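# Load three balls evenly onto a pivoting covered tray

## Task

A tray balanced on one pivot sits inside a transparent cover. Get exactly one ball into each of its three seats, for example by dropping them through the chutes in the cover's top. Release each ball only once its lowest point is at or below the chute's rim, not from higher up. An uneven load makes the tray tip at once and spill the balls, so keep the loading balanced. The result must hold with the robots no longer supporting anything. The arm bases, in metres, with heading in degrees counter-clockwise from +x: arm1 at x=+0.53 y=+0.03 z=+0.79 heading -172; arm2 at x=-0.19 y=+0.53 z=+0.79 heading -84; arm3 at x=-0.18 y=-0.47 z=+0.81 heading +80.

## Robot and tools

Robots: three identical i2rt Big YAM arms named arm1, arm2 and arm3. Each has six revolute joints, a two-finger gripper and a wrist camera. Their bases are fixed at the positions and headings given in the task. The hand reaches roughly 1.0 m from the joint1 axis. Joints move at different speeds, so the hand can sweep a wide curve between postures. Loose objects may occasionally be nudged by outside disturbances. Knocking anything out of the work area counts as failure.

Frame: one shared scene frame, origin on the floor, +z up. Headings are counted counter-clockwise from +x. The hand point is midway between the fingertips. The hand's z axis runs along the fingers, and the fingers close along its y axis. No hand poses are commanded; all motion is in joint space.

execute_actions(actions, cameras): actions is a list holding one action, or an empty list, which just reads state and images. The action is an object keyed by arm name. Each arm entry holds "joints", an object of named absolute targets, not offsets. Every arm gets its own object, and you may leave out any joint or arm. The keys, units and allowed ranges are:
- joint1_rad: -2.879 to 2.879, done within ±0.045. Base yaw; positive is counter-clockwise seen from above; 0 extends the arm along its heading.
- joint2_rad: 0 to 3.141, ±0.14. Shoulder; 0 has the upper arm pointing back, near level; larger values raise it up and over to the front.
- joint3_rad: 0 to 3.019, ±0.09. Elbow; 0 folds the forearm onto the upper arm; larger values open it.
- joint4_rad: -1.692 to 1.57, ±0.055. Hand pitch; positive tips the fingers up.
- joint5_rad: -1.57 to 1.57, ±0.03. Hand sideways swing; positive goes to the arm's right.
- joint6_rad: -2.094 to 2.094, ±0.035. Hand roll; positive is clockwise as seen from behind the hand.
- gripper_m: 0 to 0.093 metres, ±0.003. This is the fingertip gap. Each pad grips with roughly 50 to 62 N at most, and some grippers give less.
With joints 1 and 6 at 0 and the hand level and pointing ahead, the camera rides on top of the hand, looking toward the fingertips. All motions in an action start together but may finish at different times. A joint or arm you leave out can still be pushing toward its earlier target. An unknown key or an out-of-range number rejects the whole call, and nothing moves. Example: {"arm1": {"joints": {"gripper_m": 0.05}}, "arm2": {"joints": {"joint1_rad": 0.3}}}.

cameras: a list drawn from arm1_cam_wrist, arm2_cam_wrist, arm3_cam_wrist, cam_high, cam_low, or "all". Omitting it, passing null or passing ["all"] returns every camera; [] returns none. The "pictures" line gives the order of the images. cam_high and cam_low are fixed in the room. Calibration (intrinsics K, distortion, T_world_to_cam) was supplied per camera in OpenCV convention and may be off by a few degrees or millimetres. Wrist camera poses come from the reported joint angles. A result lists any camera whose numbers changed.

wait(seconds): 0 to 10. It commands nothing and returns the same output as an empty action.

zoom_image(camera, region): gives a closer look at part of that camera's latest full image. region is [x0, y0, x1, y1] in pixels, with the origin at the top-left, and is at most 504x504.

read_manual(section): returns only licence text ("licences"). It is not useful for control.

finished_scene(scene): pass the current scene number. It ends the scene after the last command has been held, and it is final. The result says whether the goal was met and may describe the next task. Replying with no tool call ends everything.

Result lines: joint_positions gives the current angles, and gripper_m is the gap. Joint torques are raw drive outputs with offsets and noise, so treat them only as rough contact hints. joint_status reports how each commanded joint of the last accepted action ended:
- off_target: the joint stopped away from its target and may still be pushing.
- contact_stop: the joint gave up its target and holds where it stopped.
- time_out: the joint ran out of time. It may keep its target, or a nearby one, and keep pushing; on_its_own says so. Resending its reported position relieves the push.
- not_followed, under "joint command not followed" with a cause: a safety check blocked that arm's joint targets, often for self-collision or arm-to-arm collision. The gripper part of the action still runs. Blocked targets may be retried on later actions.
on_its_own covers joints this call did not command; "held at" means the target being held, not the actual position. A target very close to the current angle may not move the joint at all. If a result reports a stop, any later execute_actions, wait or finished_scene calls in the same reply are skipped.

Caution: the arms do not stop on contact; they keep pushing hard. Two arms pressing hard against each other fails the run, and a hard collision can too. No state line reports arm-to-arm contact. The collision check can react late, and between arms it ignores fingers, gripper housings and cameras, so keep generous clearance. Arms do not coordinate or wait for one another. Sustained pushing or holding heats the motors, even while you are thinking. A MOTOR HOT warning appears from 85 °C. At 100 °C that arm goes limp and drops until it cools, reported as OVER-TEMPERATURE FAULT, with limit_stop_at_motor_heat in joint_status; resend the targets afterwards. A joint holding a load up slowly sags. The simulation keeps running during your thinking, with the last command held. Avoid dropping balls from high up, slipping grips, slamming, and hard pushes. Ensure balls rest in seats unsupported before finishing, and keep the tray loaded evenly so it does not tip.

Each tool is called after "Request:" as a command line: name --argument value for each argument, lists and objects as JSON in quotes; but a table of rows of numbers goes row by row, as --pt "numbers of a row", without its own name.

## Session

Request:
execute_actions --actions '[]'

Scene clock: 0.00 s.
Joint torques (N m, as the arm reports them, + toward a larger angle): no reading
Motor temperatures (°C, as the motors report them): arm1=[17 19 17 20 21 18] | arm2=[17 18 20 19 20 18] | arm3=[21 21 20 17 17 17]
arm1.joint_positions: joint1_rad=+0.378 joint2_rad=+0.300 joint3_rad=+1.560 joint4_rad=-1.618 joint5_rad=-0.170 joint6_rad=+0.501 gripper_m=+0.094
arm1.joint_status: not commanded
arm1.hand: x=+0.5287 y=+0.0007 z=+1.3739 quat_wxyz=(-0.341, -0.815, -0.051, +0.466) (m; scene frame)
arm2.joint_positions: joint1_rad=-0.587 joint2_rad=+0.379 joint3_rad=+1.476 joint4_rad=-1.335 joint5_rad=+0.011 joint6_rad=-0.030 gripper_m=+0.095
arm2.joint_status: not commanded
arm2.hand: x=-0.2403 y=+0.4393 z=+1.4018 quat_wxyz=(-0.309, -0.668, -0.414, +0.536) (m; scene frame)
arm3.joint_positions: joint1_rad=+0.409 joint2_rad=+0.371 joint3_rad=+1.354 joint4_rad=-1.561 joint5_rad=-0.047 joint6_rad=-0.577 gripper_m=+0.095
arm3.joint_status: not commanded
arm3.hand: x=-0.2193 y=-0.3611 z=+1.3267 quat_wxyz=(-0.378, +0.821, -0.316, -0.290) (m; scene frame)
pictures: arm1_cam_wrist, arm2_cam_wrist, arm3_cam_wrist, cam_high, cam_low
Images, in order (width x height): arm1_cam_wrist 672x504, arm2_cam_wrist 672x504, arm3_cam_wrist 672x504, cam_high 672x504, cam_low 672x504.

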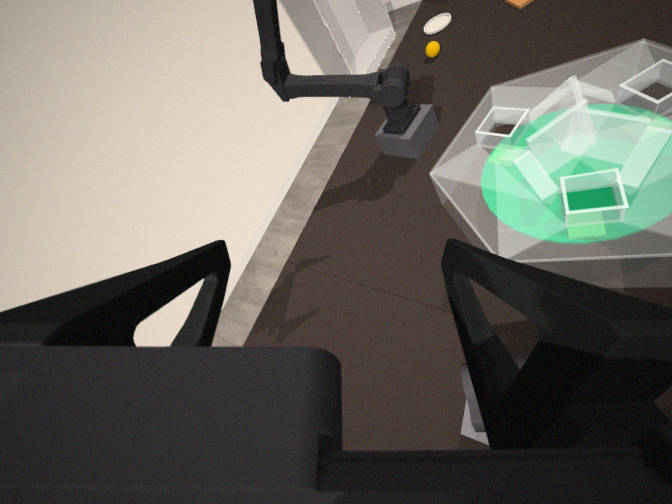

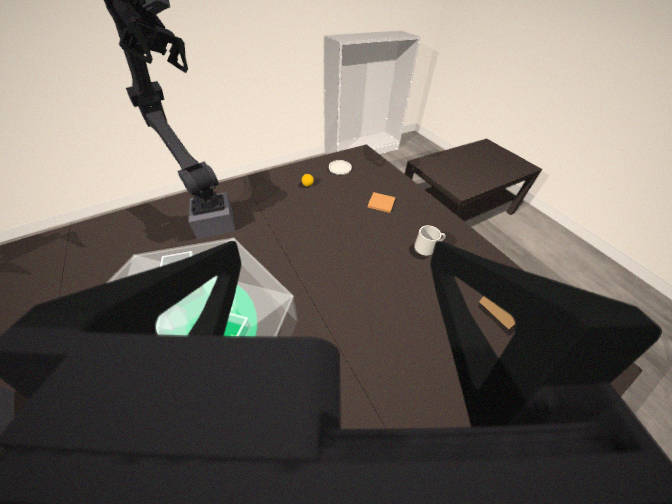

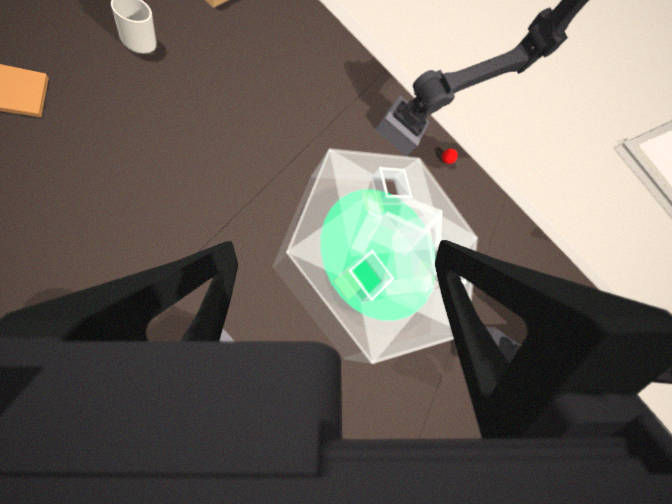

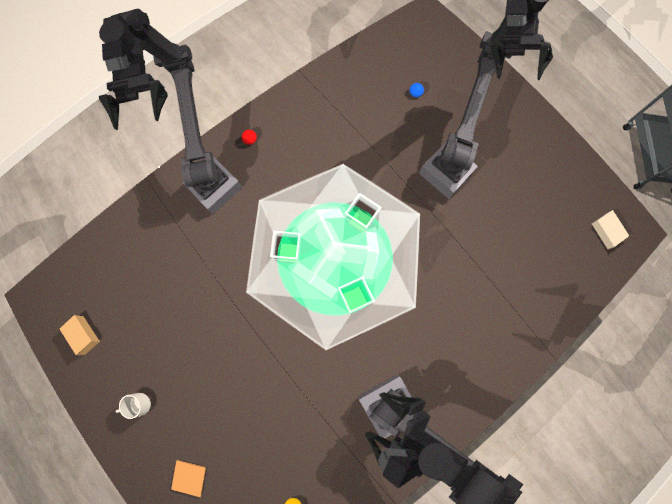

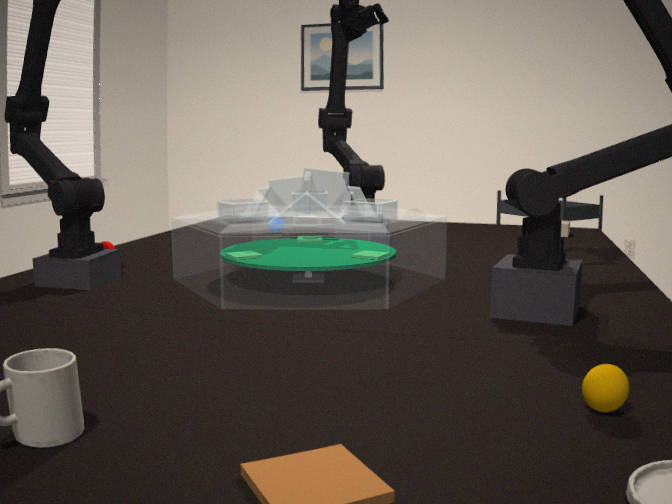

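Request:
zoom_image --camera "cam_high" --region '[230, 150, 440, 360]'

Request:
zoom_image --camera "cam_low" --region '[160, 150, 460, 330]'

Request:
zoom_image --camera "arm1_cam_wrist" --region '[420, 30, 672, 290]'

Region (230, 150, 440, 360) of cam_high's 672x504 image, scaled by 2.400, with more detail than that image has.

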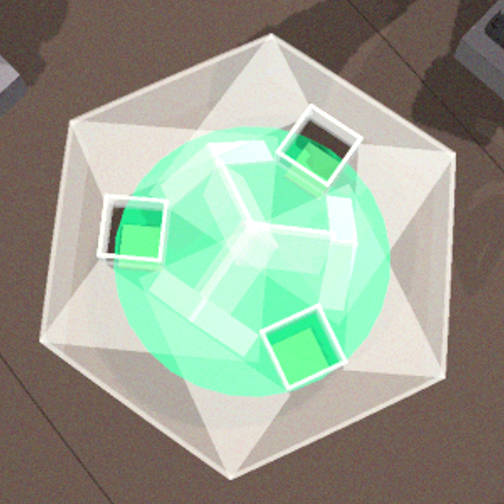

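Region (160, 150, 460, 330) of cam_low's 672x504 image, scaled by 1.680, with more detail than that image has; it fills the top 302 rows of this view, and the rest is white.

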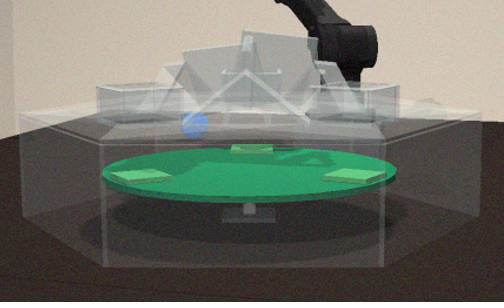

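Region (420, 30, 672, 290) of arm1_cam_wrist's 672x504 image, scaled by 1.938, with more detail than that image has; it fills the left 488 columns of this view, and the rest is white.

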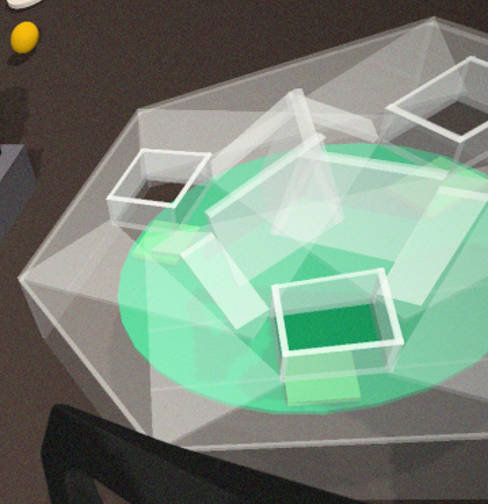

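Request:
zoom_image --camera "cam_high" --region '[220, 106, 280, 166]'

Request:
zoom_image --camera "cam_high" --region '[386, 60, 446, 120]'

Request:
zoom_image --camera "cam_high" --region '[263, 444, 323, 504]'

Request:
zoom_image --camera "cam_low" --region '[560, 340, 660, 440]'

Region (220, 106, 280, 166) of cam_high's 672x504 image, scaled by 8.400, with more detail than that image has.

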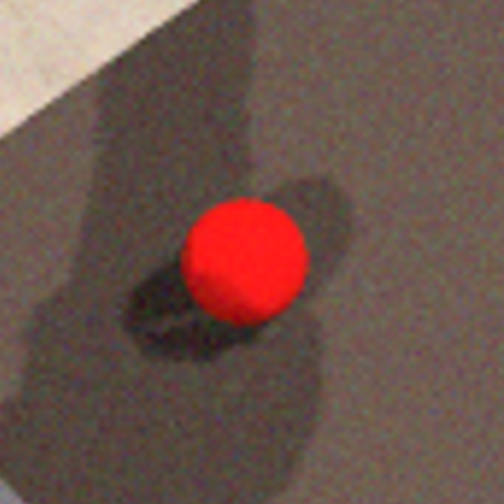

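Region (386, 60, 446, 120) of cam_high's 672x504 image, scaled by 8.400, with more detail than that image has.

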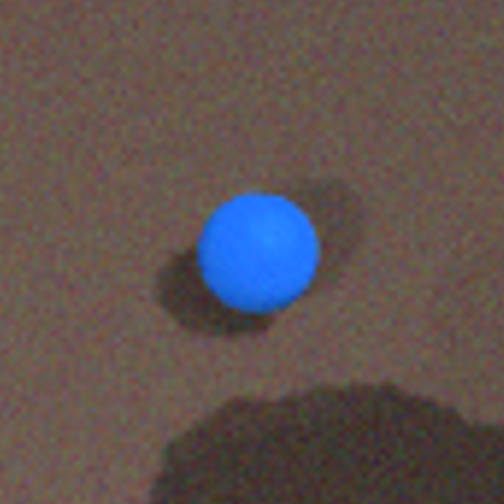

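Region (263, 444, 323, 504) of cam_high's 672x504 image, scaled by 8.400, with more detail than that image has.

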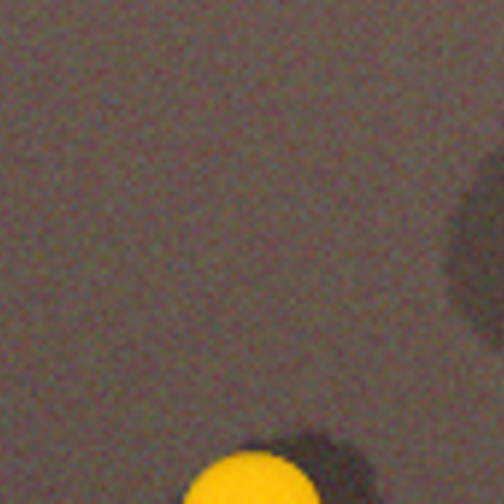

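Region (560, 340, 660, 440) of cam_low's 672x504 image, scaled by 5.040, with more detail than that image has.

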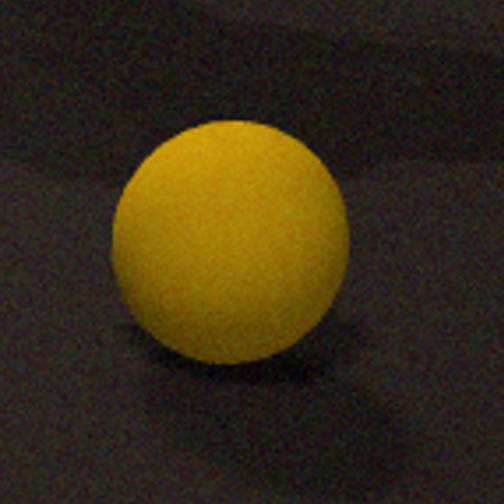

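Request:
zoom_image --camera "cam_high" --region '[410, 130, 490, 210]'

Request:
zoom_image --camera "cam_high" --region '[175, 145, 255, 225]'

Request:
zoom_image --camera "cam_high" --region '[350, 365, 430, 445]'

Region (410, 130, 490, 210) of cam_high's 672x504 image, scaled by 6.300, with more detail than that image has.

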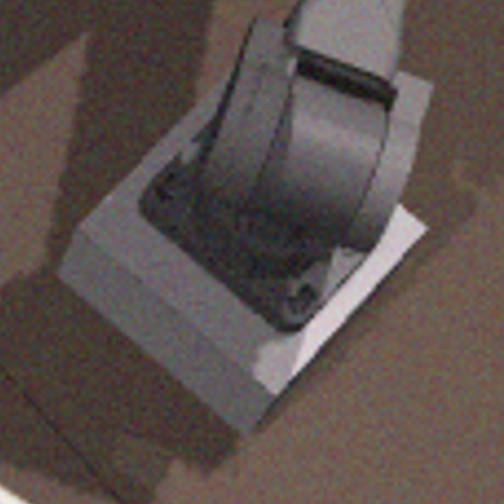

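Region (175, 145, 255, 225) of cam_high's 672x504 image, scaled by 6.300, with more detail than that image has.

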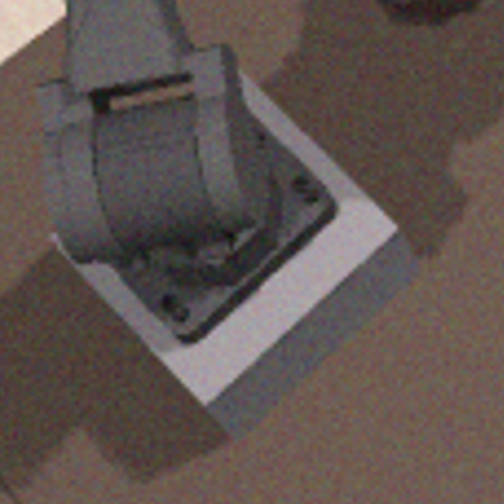

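Region (350, 365, 430, 445) of cam_high's 672x504 image, scaled by 6.300, with more detail than that image has.

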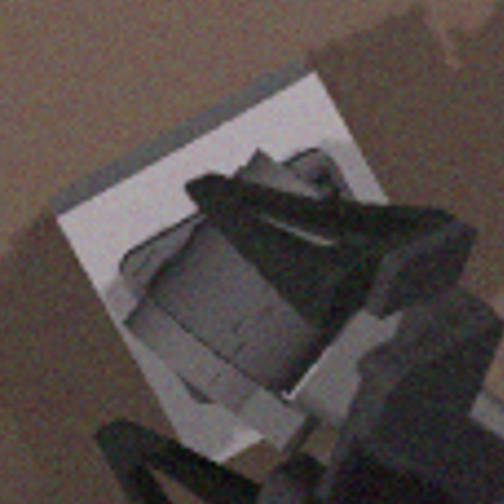

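Request:
zoom_image --camera "cam_low" --region '[205, 160, 325, 280]'

Request:
zoom_image --camera "cam_low" --region '[295, 160, 415, 280]'

Request:
zoom_image --camera "cam_high" --region '[260, 185, 400, 325]'

Region (205, 160, 325, 280) of cam_low's 672x504 image, scaled by 4.200, with more detail than that image has.

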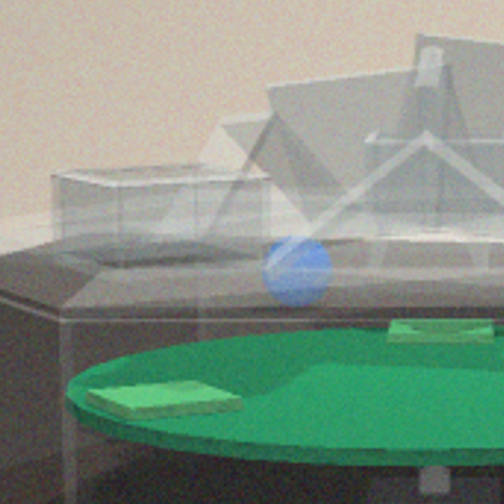

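Region (295, 160, 415, 280) of cam_low's 672x504 image, scaled by 4.200, with more detail than that image has.

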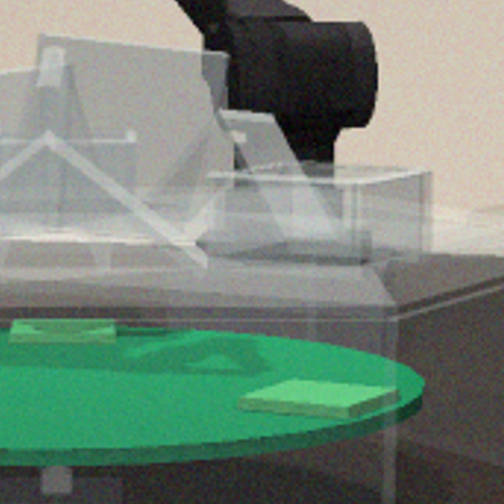

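Region (260, 185, 400, 325) of cam_high's 672x504 image, scaled by 3.600, with more detail than that image has.

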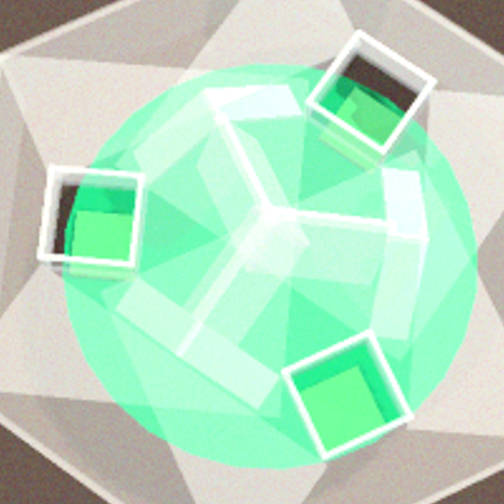

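Request:
execute_actions --actions '[{"arm1":{"joints":{"joint1_rad":-2.129,"joint2_rad":0.85,"joint3_rad":0.873,"joint4_rad":-0.969,"joint5_rad":0,"joint6_rad":0,"gripper_m":0.093}},"arm2":{"joints":{"joint1_rad":1.813,"joint2_rad":1.104,"joint3_rad":0.555,"joint4_rad":-1.021,"joint5_rad":0,"joint6_rad":0,"gripper_m":0.093}},"arm3":{"joints":{"joint1_rad":1.890,"joint2_rad":1.744,"joint3_rad":1.137,"joint4_rad":-0.964,"joint5_rad":0,"joint6_rad":0,"gripper_m":0.093}}}]'

Scene clock: 17.07 s.
Joint torques (N m, as the arm reports them, + toward a larger angle): arm1=[-1.21 -4.76  8.68  1.77 -0.04 -0.15] | arm2=[ 0.18 -5.41  7.14  0.34  0.06  0.02] | arm3=[ -1.35 -16.68   7.82   0.7    0.02   0.1 ]
Motor temperatures (°C, as the motors report them): arm1=[17 19 18 21 21 18] | arm2=[17 19 22 20 20 18] | arm3=[21 22 21 17 17 17]
arm1.joint_positions: joint1_rad=-2.123 joint2_rad=+0.860 joint3_rad=+0.882 joint4_rad=-0.983 joint5_rad=+0.000 joint6_rad=+0.015 gripper_m=+0.093
arm1.joint_status: all done
arm1.hand: x=+0.6765 y=+0.3526 z=+1.0516 quat_wxyz=(+0.245, -0.514, +0.806, +0.163) (m; scene frame)
arm2.joint_positions: joint1_rad=+1.810 joint2_rad=+1.106 joint3_rad=+0.556 joint4_rad=-1.012 joint5_rad=+0.000 joint6_rad=-0.005 gripper_m=+0.093
arm2.joint_status: all done
arm2.hand: x=+0.0393 y=+0.6146 z=+0.8401 quat_wxyz=(-0.005, +0.174, -0.985, +0.000) (m; scene frame)
arm3.joint_positions: joint1_rad=+1.897 joint2_rad=+1.729 joint3_rad=+1.143 joint4_rad=-0.969 joint5_rad=+0.000 joint6_rad=-0.009 gripper_m=+0.093
arm3.joint_status: all done
arm3.hand: x=-0.6504 y=-0.5360 z=+0.8473 quat_wxyz=(+0.000, +0.997, +0.079, -0.007) (m; scene frame)
pictures: arm1_cam_wrist, arm2_cam_wrist, arm3_cam_wrist, cam_high, cam_low
camera_calibration (this result's frames):
arm1_cam_wrist: T_world_to_cam=[[0.914759, -0.403998, 0.00150034, -0.475815], [-0.40389, -0.914415, 0.0268074, 0.568316], [-0.0094582, -0.0251283, -0.999639, 1.1871], [0, 0, 0, 1]] pos_world=[0.676021, 0.357278, 1.17215]
arm2_cam_wrist: T_world_to_cam=[[0.339253, -0.940695, -0.000444497, 0.565477], [-0.772333, -0.278804, 0.570763, -0.272933], [-0.537038, -0.19329, -0.821115, 0.957052], [0, 0, 0, 1]] pos_world=[0.111339, 0.640835, 0.941881]
arm3_cam_wrist: T_world_to_cam=[[-0.15682, 0.987543, 0.0128728, 0.418259], [0.812947, 0.121671, 0.569485, 0.119942], [0.560825, 0.0997714, -0.821901, 1.23802], [0, 0, 0, 1]] pos_world=[-0.726229, -0.551161, 0.943842]
Images, in order (width x height): arm1_cam_wrist 672x504, arm2_cam_wrist 672x504, arm3_cam_wrist 672x504, cam_high 672x504, cam_low 672x504.

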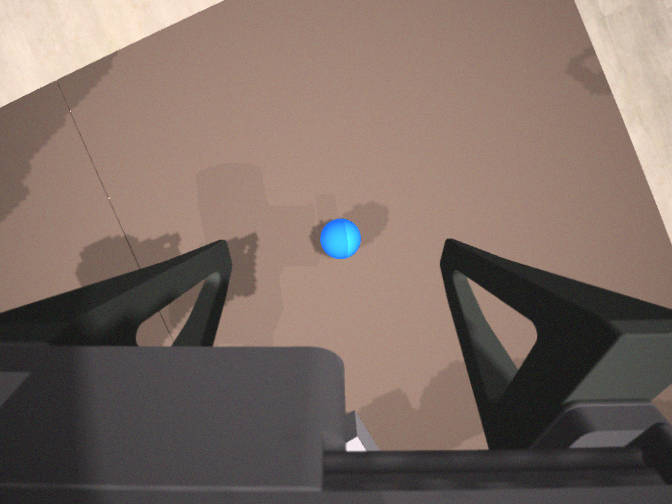

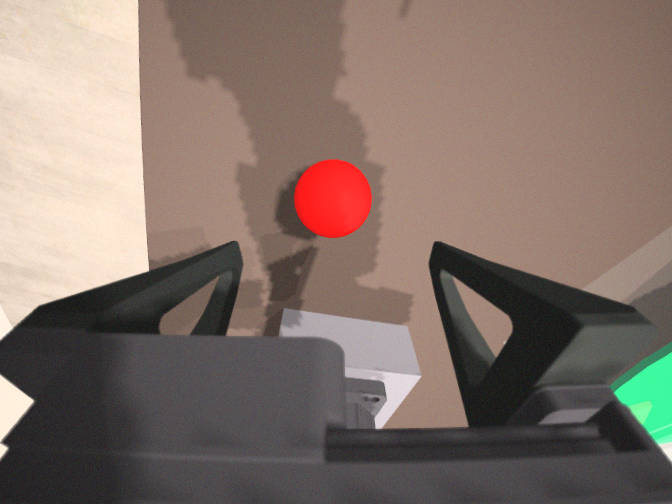

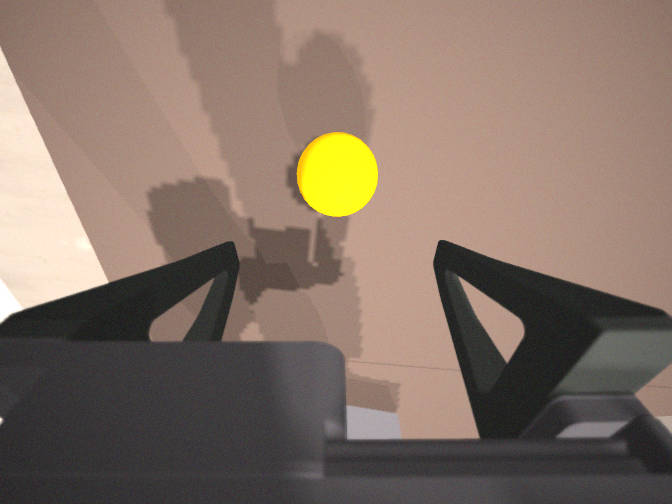

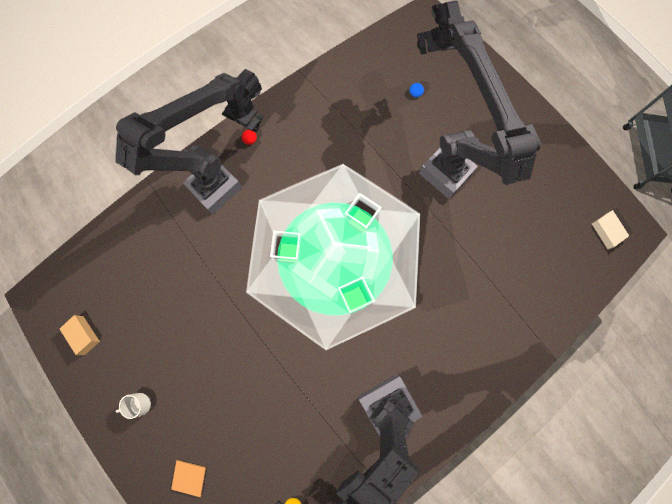

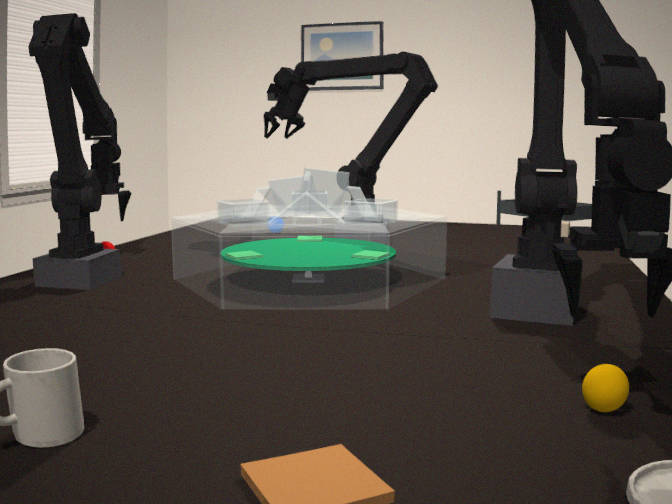

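Request:
zoom_image --camera "arm2_cam_wrist" --region '[216, 140, 456, 280]'

Request:
zoom_image --camera "arm3_cam_wrist" --region '[216, 120, 456, 280]'

Request:
zoom_image --camera "arm1_cam_wrist" --region '[290, 190, 390, 290]'

Region (216, 140, 456, 280) of arm2_cam_wrist's 672x504 image, scaled by 2.100, with more detail than that image has; it fills the top 294 rows of this view, and the rest is white.

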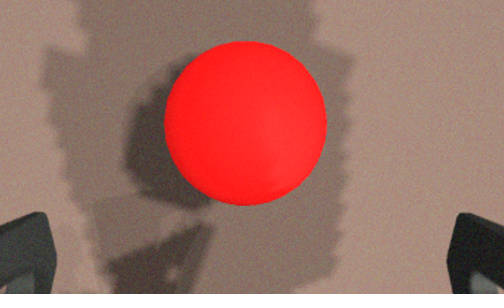

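Region (216, 120, 456, 280) of arm3_cam_wrist's 672x504 image, scaled by 2.100, with more detail than that image has.

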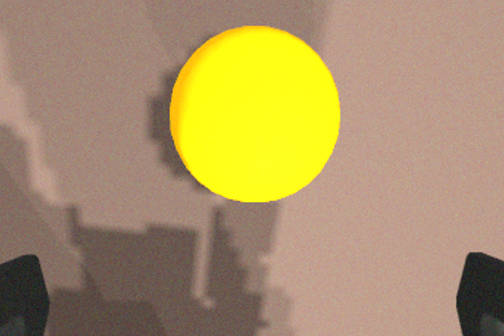

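Region (290, 190, 390, 290) of arm1_cam_wrist's 672x504 image, scaled by 5.040, with more detail than that image has.

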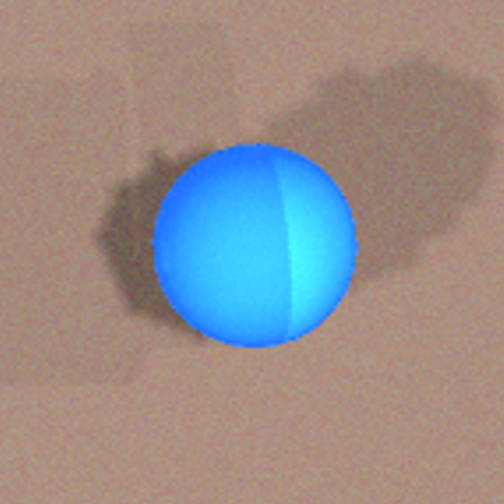

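Request:
execute_actions --actions '[{"arm1":{"joints":{"joint1_rad":-2.145,"joint2_rad":1.640,"joint3_rad":0.770,"joint4_rad":-0.690,"joint5_rad":0,"joint6_rad":0}},"arm2":{"joints":{"joint1_rad":1.826,"joint2_rad":1.340,"joint3_rad":0.420,"joint4_rad":-0.652,"joint5_rad":0,"joint6_rad":0}},"arm3":{"joints":{"joint1_rad":1.895,"joint2_rad":1.926,"joint3_rad":1.102,"joint4_rad":-0.754,"joint5_rad":0,"joint6_rad":0}}}]'

Scene clock: 23.53 s.
Joint torques (N m, as the arm reports them, + toward a larger angle): arm1=[ -1.7  -10.08   5.21   0.54  -0.09  -0.14] | arm2=[ 0.22 -6.64  5.54  1.38  0.07  0.02] | arm3=[ -0.73 -18.97   6.63   0.87   0.01   0.1 ]
Motor temperatures (°C, as the motors report them): arm1=[17 19 18 21 21 18] | arm2=[17 19 22 20 20 18] | arm3=[21 22 21 17 17 17]
arm1.joint_positions: joint1_rad=-2.134 joint2_rad=+1.632 joint3_rad=+0.776 joint4_rad=-0.702 joint5_rad=+0.000 joint6_rad=+0.014 gripper_m=+0.093
arm1.joint_status: all done
arm1.hand: x=+0.6846 y=+0.3628 z=+0.7524 quat_wxyz=(-0.001, -0.534, +0.845, +0.000) (m; scene frame)
arm2.joint_positions: joint1_rad=+1.819 joint2_rad=+1.350 joint3_rad=+0.412 joint4_rad=-0.669 joint5_rad=+0.000 joint6_rad=-0.005 gripper_m=+0.093
arm2.joint_status: all done
arm2.hand: x=+0.0214 y=+0.6100 z=+0.7473 quat_wxyz=(+0.017, +0.178, -0.984, +0.004) (m; scene frame)
arm3.joint_positions: joint1_rad=+1.897 joint2_rad=+1.923 joint3_rad=+1.103 joint4_rad=-0.765 joint5_rad=+0.000 joint6_rad=-0.009 gripper_m=+0.093
arm3.joint_status: all done
arm3.hand: x=-0.6520 y=-0.5362 z=+0.7475 quat_wxyz=(-0.001, +0.997, +0.079, +0.009) (m; scene frame)
pictures: arm1_cam_wrist, arm2_cam_wrist, arm3_cam_wrist, cam_high, cam_low
camera_calibration (this result's frames):
arm1_cam_wrist: T_world_to_cam=[[0.911313, -0.411712, -0.00089313, -0.471578], [-0.33332, -0.739065, 0.585389, 0.0567744], [-0.241672, -0.533175, -0.810752, 1.08949], [0, 0, 0, 1]] pos_world=[0.711979, 0.428695, 0.849651]
arm2_cam_wrist: T_world_to_cam=[[0.347044, -0.937849, -0.000499702, 0.565306], [-0.745318, -0.276122, 0.606843, -0.264257], [-0.569264, -0.210228, -0.794822, 0.861748], [0, 0, 0, 1]] pos_world=[0.0974213, 0.638368, 0.845582]
arm3_cam_wrist: T_world_to_cam=[[-0.157187, 0.987489, 0.0125861, 0.419361], [0.79449, 0.118875, 0.595528, 0.145082], [0.586581, 0.103609, -0.803236, 1.16181], [0, 0, 0, 1]] pos_world=[-0.730842, -0.551734, 0.841525]
Images, in order (width x height): arm1_cam_wrist 672x504, arm2_cam_wrist 672x504, arm3_cam_wrist 672x504, cam_high 672x504, cam_low 672x504.

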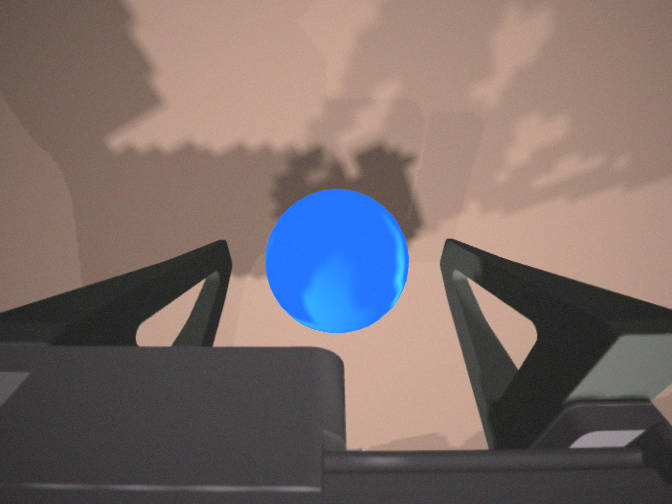

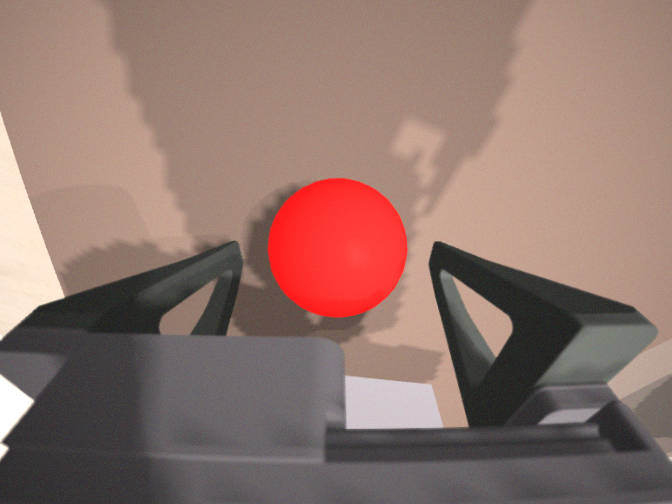

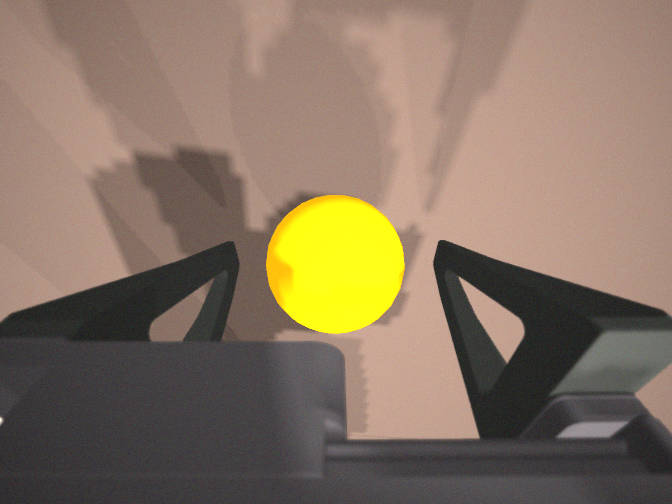

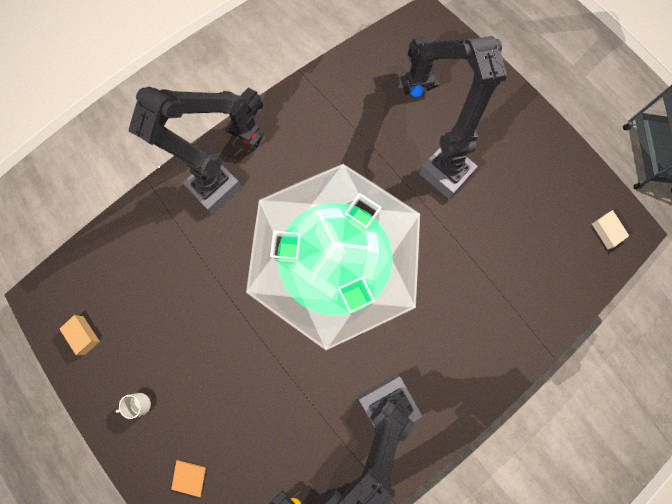

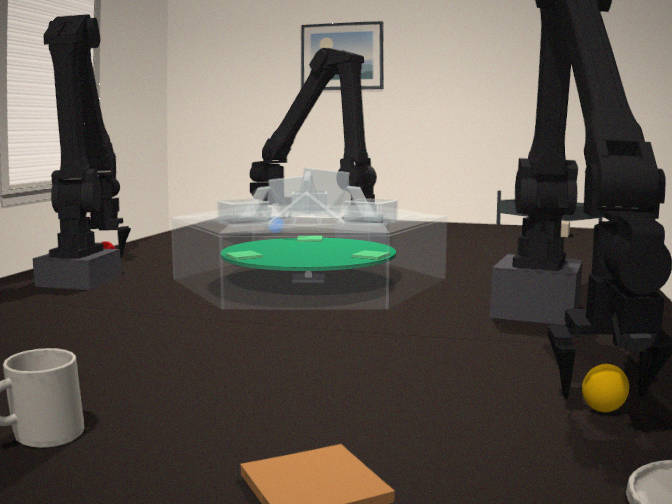

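Request:
zoom_image --camera "arm1_cam_wrist" --region '[190, 180, 490, 350]'

Request:
zoom_image --camera "cam_low" --region '[532, 300, 672, 440]'

Region (190, 180, 490, 350) of arm1_cam_wrist's 672x504 image, scaled by 1.680, with more detail than that image has; it fills the top 286 rows of this view, and the rest is white.

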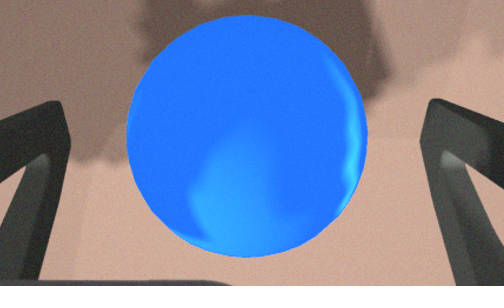

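Region (532, 300, 672, 440) of cam_low's 672x504 image, scaled by 3.600, with more detail than that image has.

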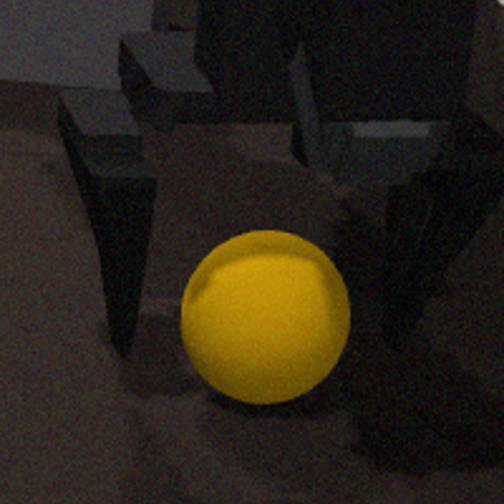

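Request:
execute_actions --actions '[{"arm1":{"joints":{"gripper_m":0.045}},"arm2":{"joints":{"joint4_rad":-0.615,"gripper_m":0.08}},"arm3":{"joints":{"gripper_m":0.045}}}]' --cameras '["arm1_cam_wrist","arm2_cam_wrist","arm3_cam_wrist"]'

Scene clock: 26.73 s.
Joint torques (N m, as the arm reports them, + toward a larger angle): arm1=[ -2.06 -10.03   5.11   0.39  -0.09  -0.15] | arm2=[ 0.56 -6.62  5.48  1.53  0.06  0.02] | arm3=[ -0.85 -19.49   6.72   0.98   0.     0.1 ]
Motor temperatures (°C, as the motors report them): arm1=[17 19 18 21 21 18] | arm2=[17 19 22 20 20 18] | arm3=[21 22 21 17 17 17]
arm1.joint_positions: joint1_rad=-2.134 joint2_rad=+1.632 joint3_rad=+0.776 joint4_rad=-0.702 joint5_rad=+0.000 joint6_rad=+0.014 gripper_m=+0.056
arm1.joint_status: gripper_m off_target (ended at +0.056, target +0.045)
arm1.hand: x=+0.6846 y=+0.3629 z=+0.7524 quat_wxyz=(-0.001, -0.534, +0.845, +0.000) (m; scene frame)
arm2.joint_positions: joint1_rad=+1.819 joint2_rad=+1.350 joint3_rad=+0.412 joint4_rad=-0.632 joint5_rad=+0.000 joint6_rad=-0.005 gripper_m=+0.080
arm2.joint_status: all done
arm2.hand: x=+0.0299 y=+0.6131 z=+0.7471 quat_wxyz=(-0.001, +0.178, -0.984, +0.000) (m; scene frame)
arm3.joint_positions: joint1_rad=+1.897 joint2_rad=+1.923 joint3_rad=+1.103 joint4_rad=-0.765 joint5_rad=+0.000 joint6_rad=-0.009 gripper_m=+0.056
arm3.joint_status: gripper_m off_target (ended at +0.056, target +0.045)
arm3.hand: x=-0.6521 y=-0.5362 z=+0.7475 quat_wxyz=(-0.001, +0.997, +0.079, +0.009) (m; scene frame)
pictures: arm1_cam_wrist, arm2_cam_wrist, arm3_cam_wrist
camera_calibration (this result's frames):
arm1_cam_wrist: T_world_to_cam=[[0.911627, -0.411017, -0.000892389, -0.472046], [-0.33285, -0.739523, 0.585079, 0.0569282], [-0.241137, -0.533076, -0.810976, 1.08931], [0, 0, 0, 1]] pos_world=[0.711952, 0.428768, 0.849678]
arm2_cam_wrist: T_world_to_cam=[[0.347119, -0.937821, -0.000452012, 0.565239], [-0.765648, -0.28367, 0.577335, -0.229725], [-0.541565, -0.200058, -0.816508, 0.876225], [0, 0, 0, 1]] pos_world=[0.102439, 0.640223, 0.848328]
arm3_cam_wrist: T_world_to_cam=[[-0.1568, 0.987555, 0.0122153, 0.419991], [0.794728, 0.118821, 0.595221, 0.145514], [0.586362, 0.103038, -0.803469, 1.16159], [0, 0, 0, 1]] pos_world=[-0.7309, -0.551742, 0.841555]
Images, in order (width x height): arm1_cam_wrist 672x504, arm2_cam_wrist 672x504, arm3_cam_wrist 672x504.

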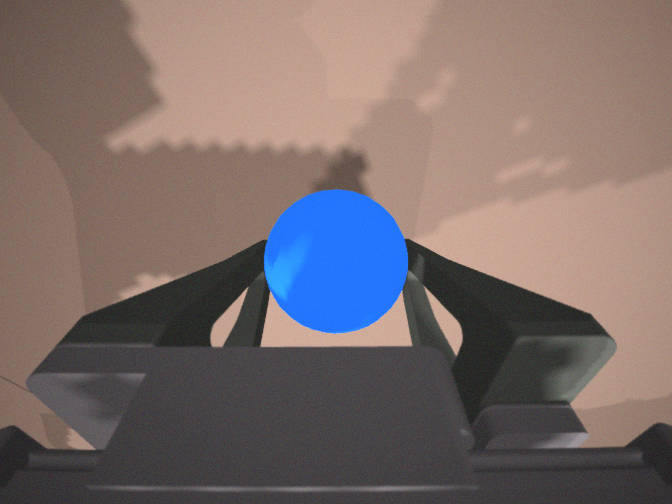

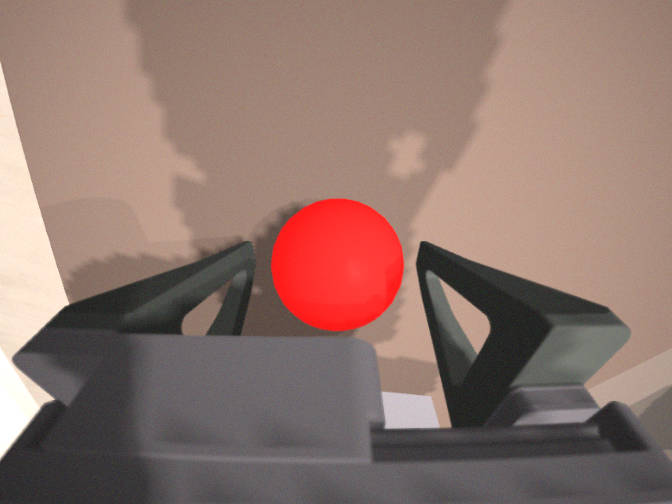

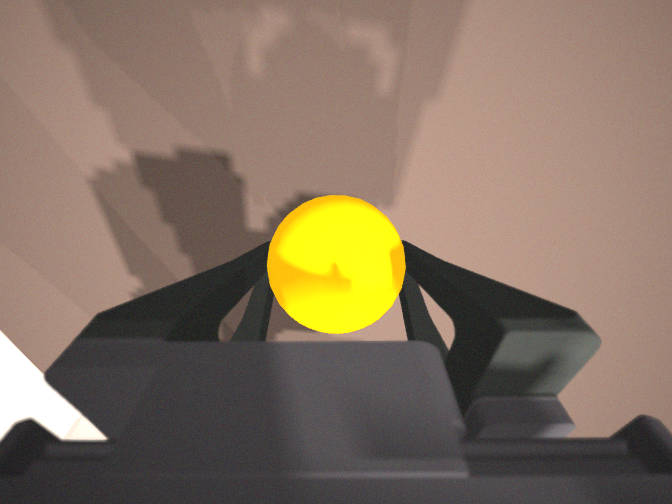

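Request:
execute_actions --actions '[{"arm1":{"joints":{"joint1_rad":-1.2,"joint2_rad":1.075,"joint3_rad":0.912,"joint4_rad":-1.40,"gripper_m":0.045}},"arm2":{"joints":{"gripper_m":0.045}},"arm3":{"joints":{"joint1_rad":1.22,"joint2_rad":1.355,"joint3_rad":1.103,"joint4_rad":-1.27,"gripper_m":0.045}}}]'

Scene clock: 33.90 s.
Joint torques (N m, as the arm reports them, + toward a larger angle): arm1=[-0.22 -5.99 10.1  -0.69 -0.03 -0.14] | arm2=[ 0.49 -6.84  5.53  1.49  0.06  0.01] | arm3=[ -0.87 -12.26   9.61   0.16  -0.08   0.1 ]
Motor temperatures (°C, as the motors report them): arm1=[17 19 19 21 21 18] | arm2=[17 19 22 20 20 18] | arm3=[21 23 21 17 17 17]
arm1.joint_positions: joint1_rad=-1.205 joint2_rad=+1.075 joint3_rad=+0.888 joint4_rad=-1.389 joint5_rad=-0.002 joint6_rad=+0.013 gripper_m=+0.056
arm1.joint_status: gripper_m off_target (ended at +0.056, target +0.045); the others done
arm1.hand: x=+0.4017 y=+0.2747 z=+0.9648 quat_wxyz=(-0.009, -0.857, +0.516, -0.002) (m; scene frame)
arm2.joint_positions: joint1_rad=+1.819 joint2_rad=+1.350 joint3_rad=+0.412 joint4_rad=-0.632 joint5_rad=+0.000 joint6_rad=-0.005 gripper_m=+0.056
arm2.joint_status: gripper_m off_target (ended at +0.056, target +0.045)
arm2.hand: x=+0.0300 y=+0.6131 z=+0.7471 quat_wxyz=(-0.001, +0.178, -0.984, +0.000) (m; scene frame)
arm3.joint_positions: joint1_rad=+1.224 joint2_rad=+1.342 joint3_rad=+1.103 joint4_rad=-1.260 joint5_rad=+0.003 joint6_rad=-0.007 gripper_m=+0.056
arm3.joint_status: gripper_m off_target (ended at +0.056, target +0.045); the others done
arm3.hand: x=-0.5228 y=-0.2704 z=+0.9904 quat_wxyz=(-0.012, +0.966, -0.256, -0.033) (m; scene frame)
pictures: arm1_cam_wrist, arm2_cam_wrist, arm3_cam_wrist, cam_high, cam_low
camera_calibration (this result's frames):
arm1_cam_wrist: T_world_to_cam=[[0.874404, 0.485015, -0.0133057, -0.469381], [0.397299, -0.699985, 0.593443, -0.538982], [0.278515, -0.524195, -0.804766, 0.929118], [0, 0, 0, 1]] pos_world=[0.365792, 0.337417, 1.06133]
arm2_cam_wrist: T_world_to_cam=[[0.34712, -0.937821, -0.0004515, 0.565239], [-0.765854, -0.283747, 0.577023, -0.229362], [-0.541272, -0.19995, -0.816728, 0.876369], [0, 0, 0, 1]] pos_world=[0.102491, 0.640242, 0.848357]
arm3_cam_wrist: T_world_to_cam=[[0.495907, 0.86819, 0.0179643, 0.478052], [0.736028, -0.431214, 0.52184, -0.24015], [0.460803, -0.245562, -0.852854, 1.14253], [0, 0, 0, 1]] pos_world=[-0.586794, -0.238034, 1.09114]
Images, in order (width x height): arm1_cam_wrist 672x504, arm2_cam_wrist 672x504, arm3_cam_wrist 672x504, cam_high 672x504, cam_low 672x504.

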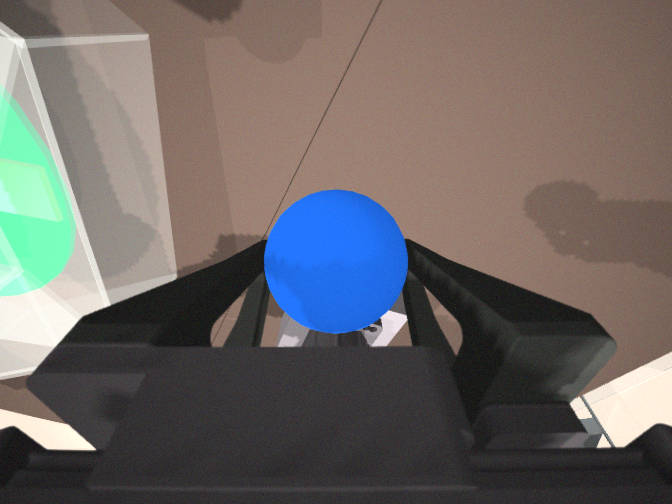

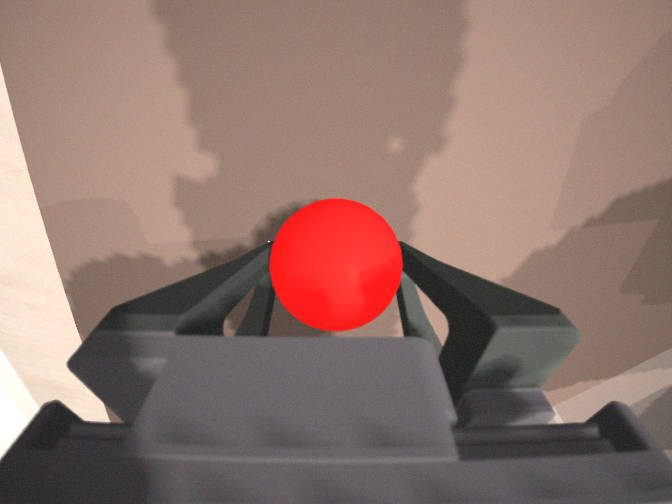

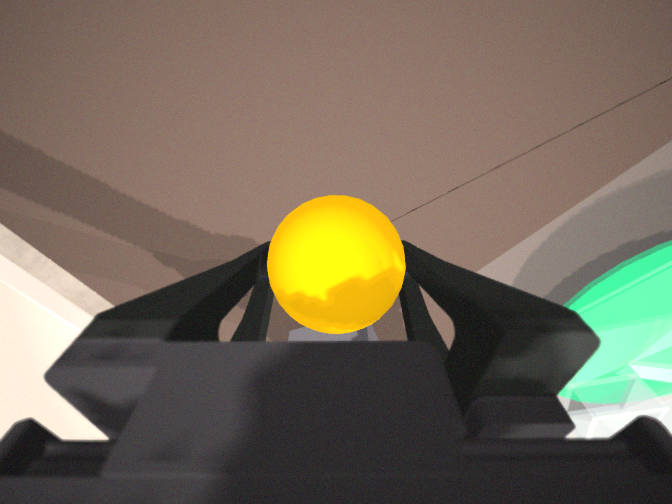

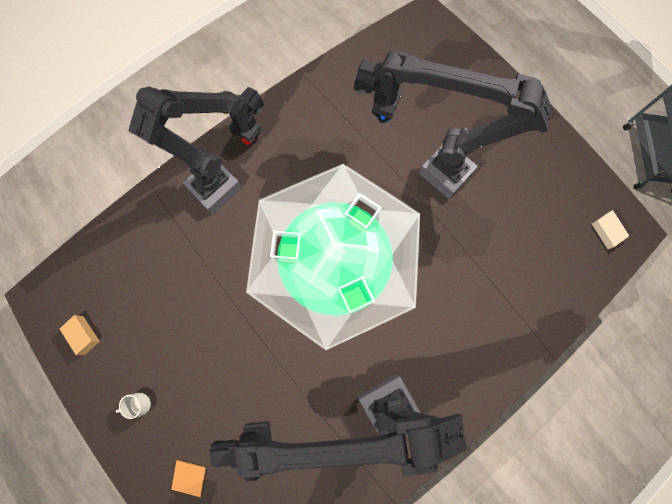

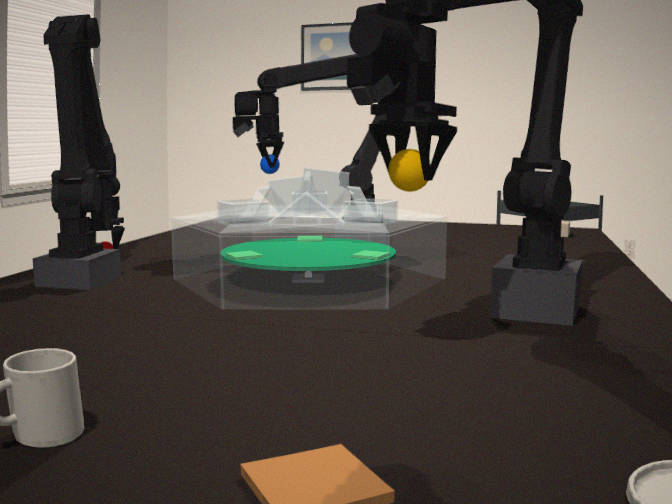

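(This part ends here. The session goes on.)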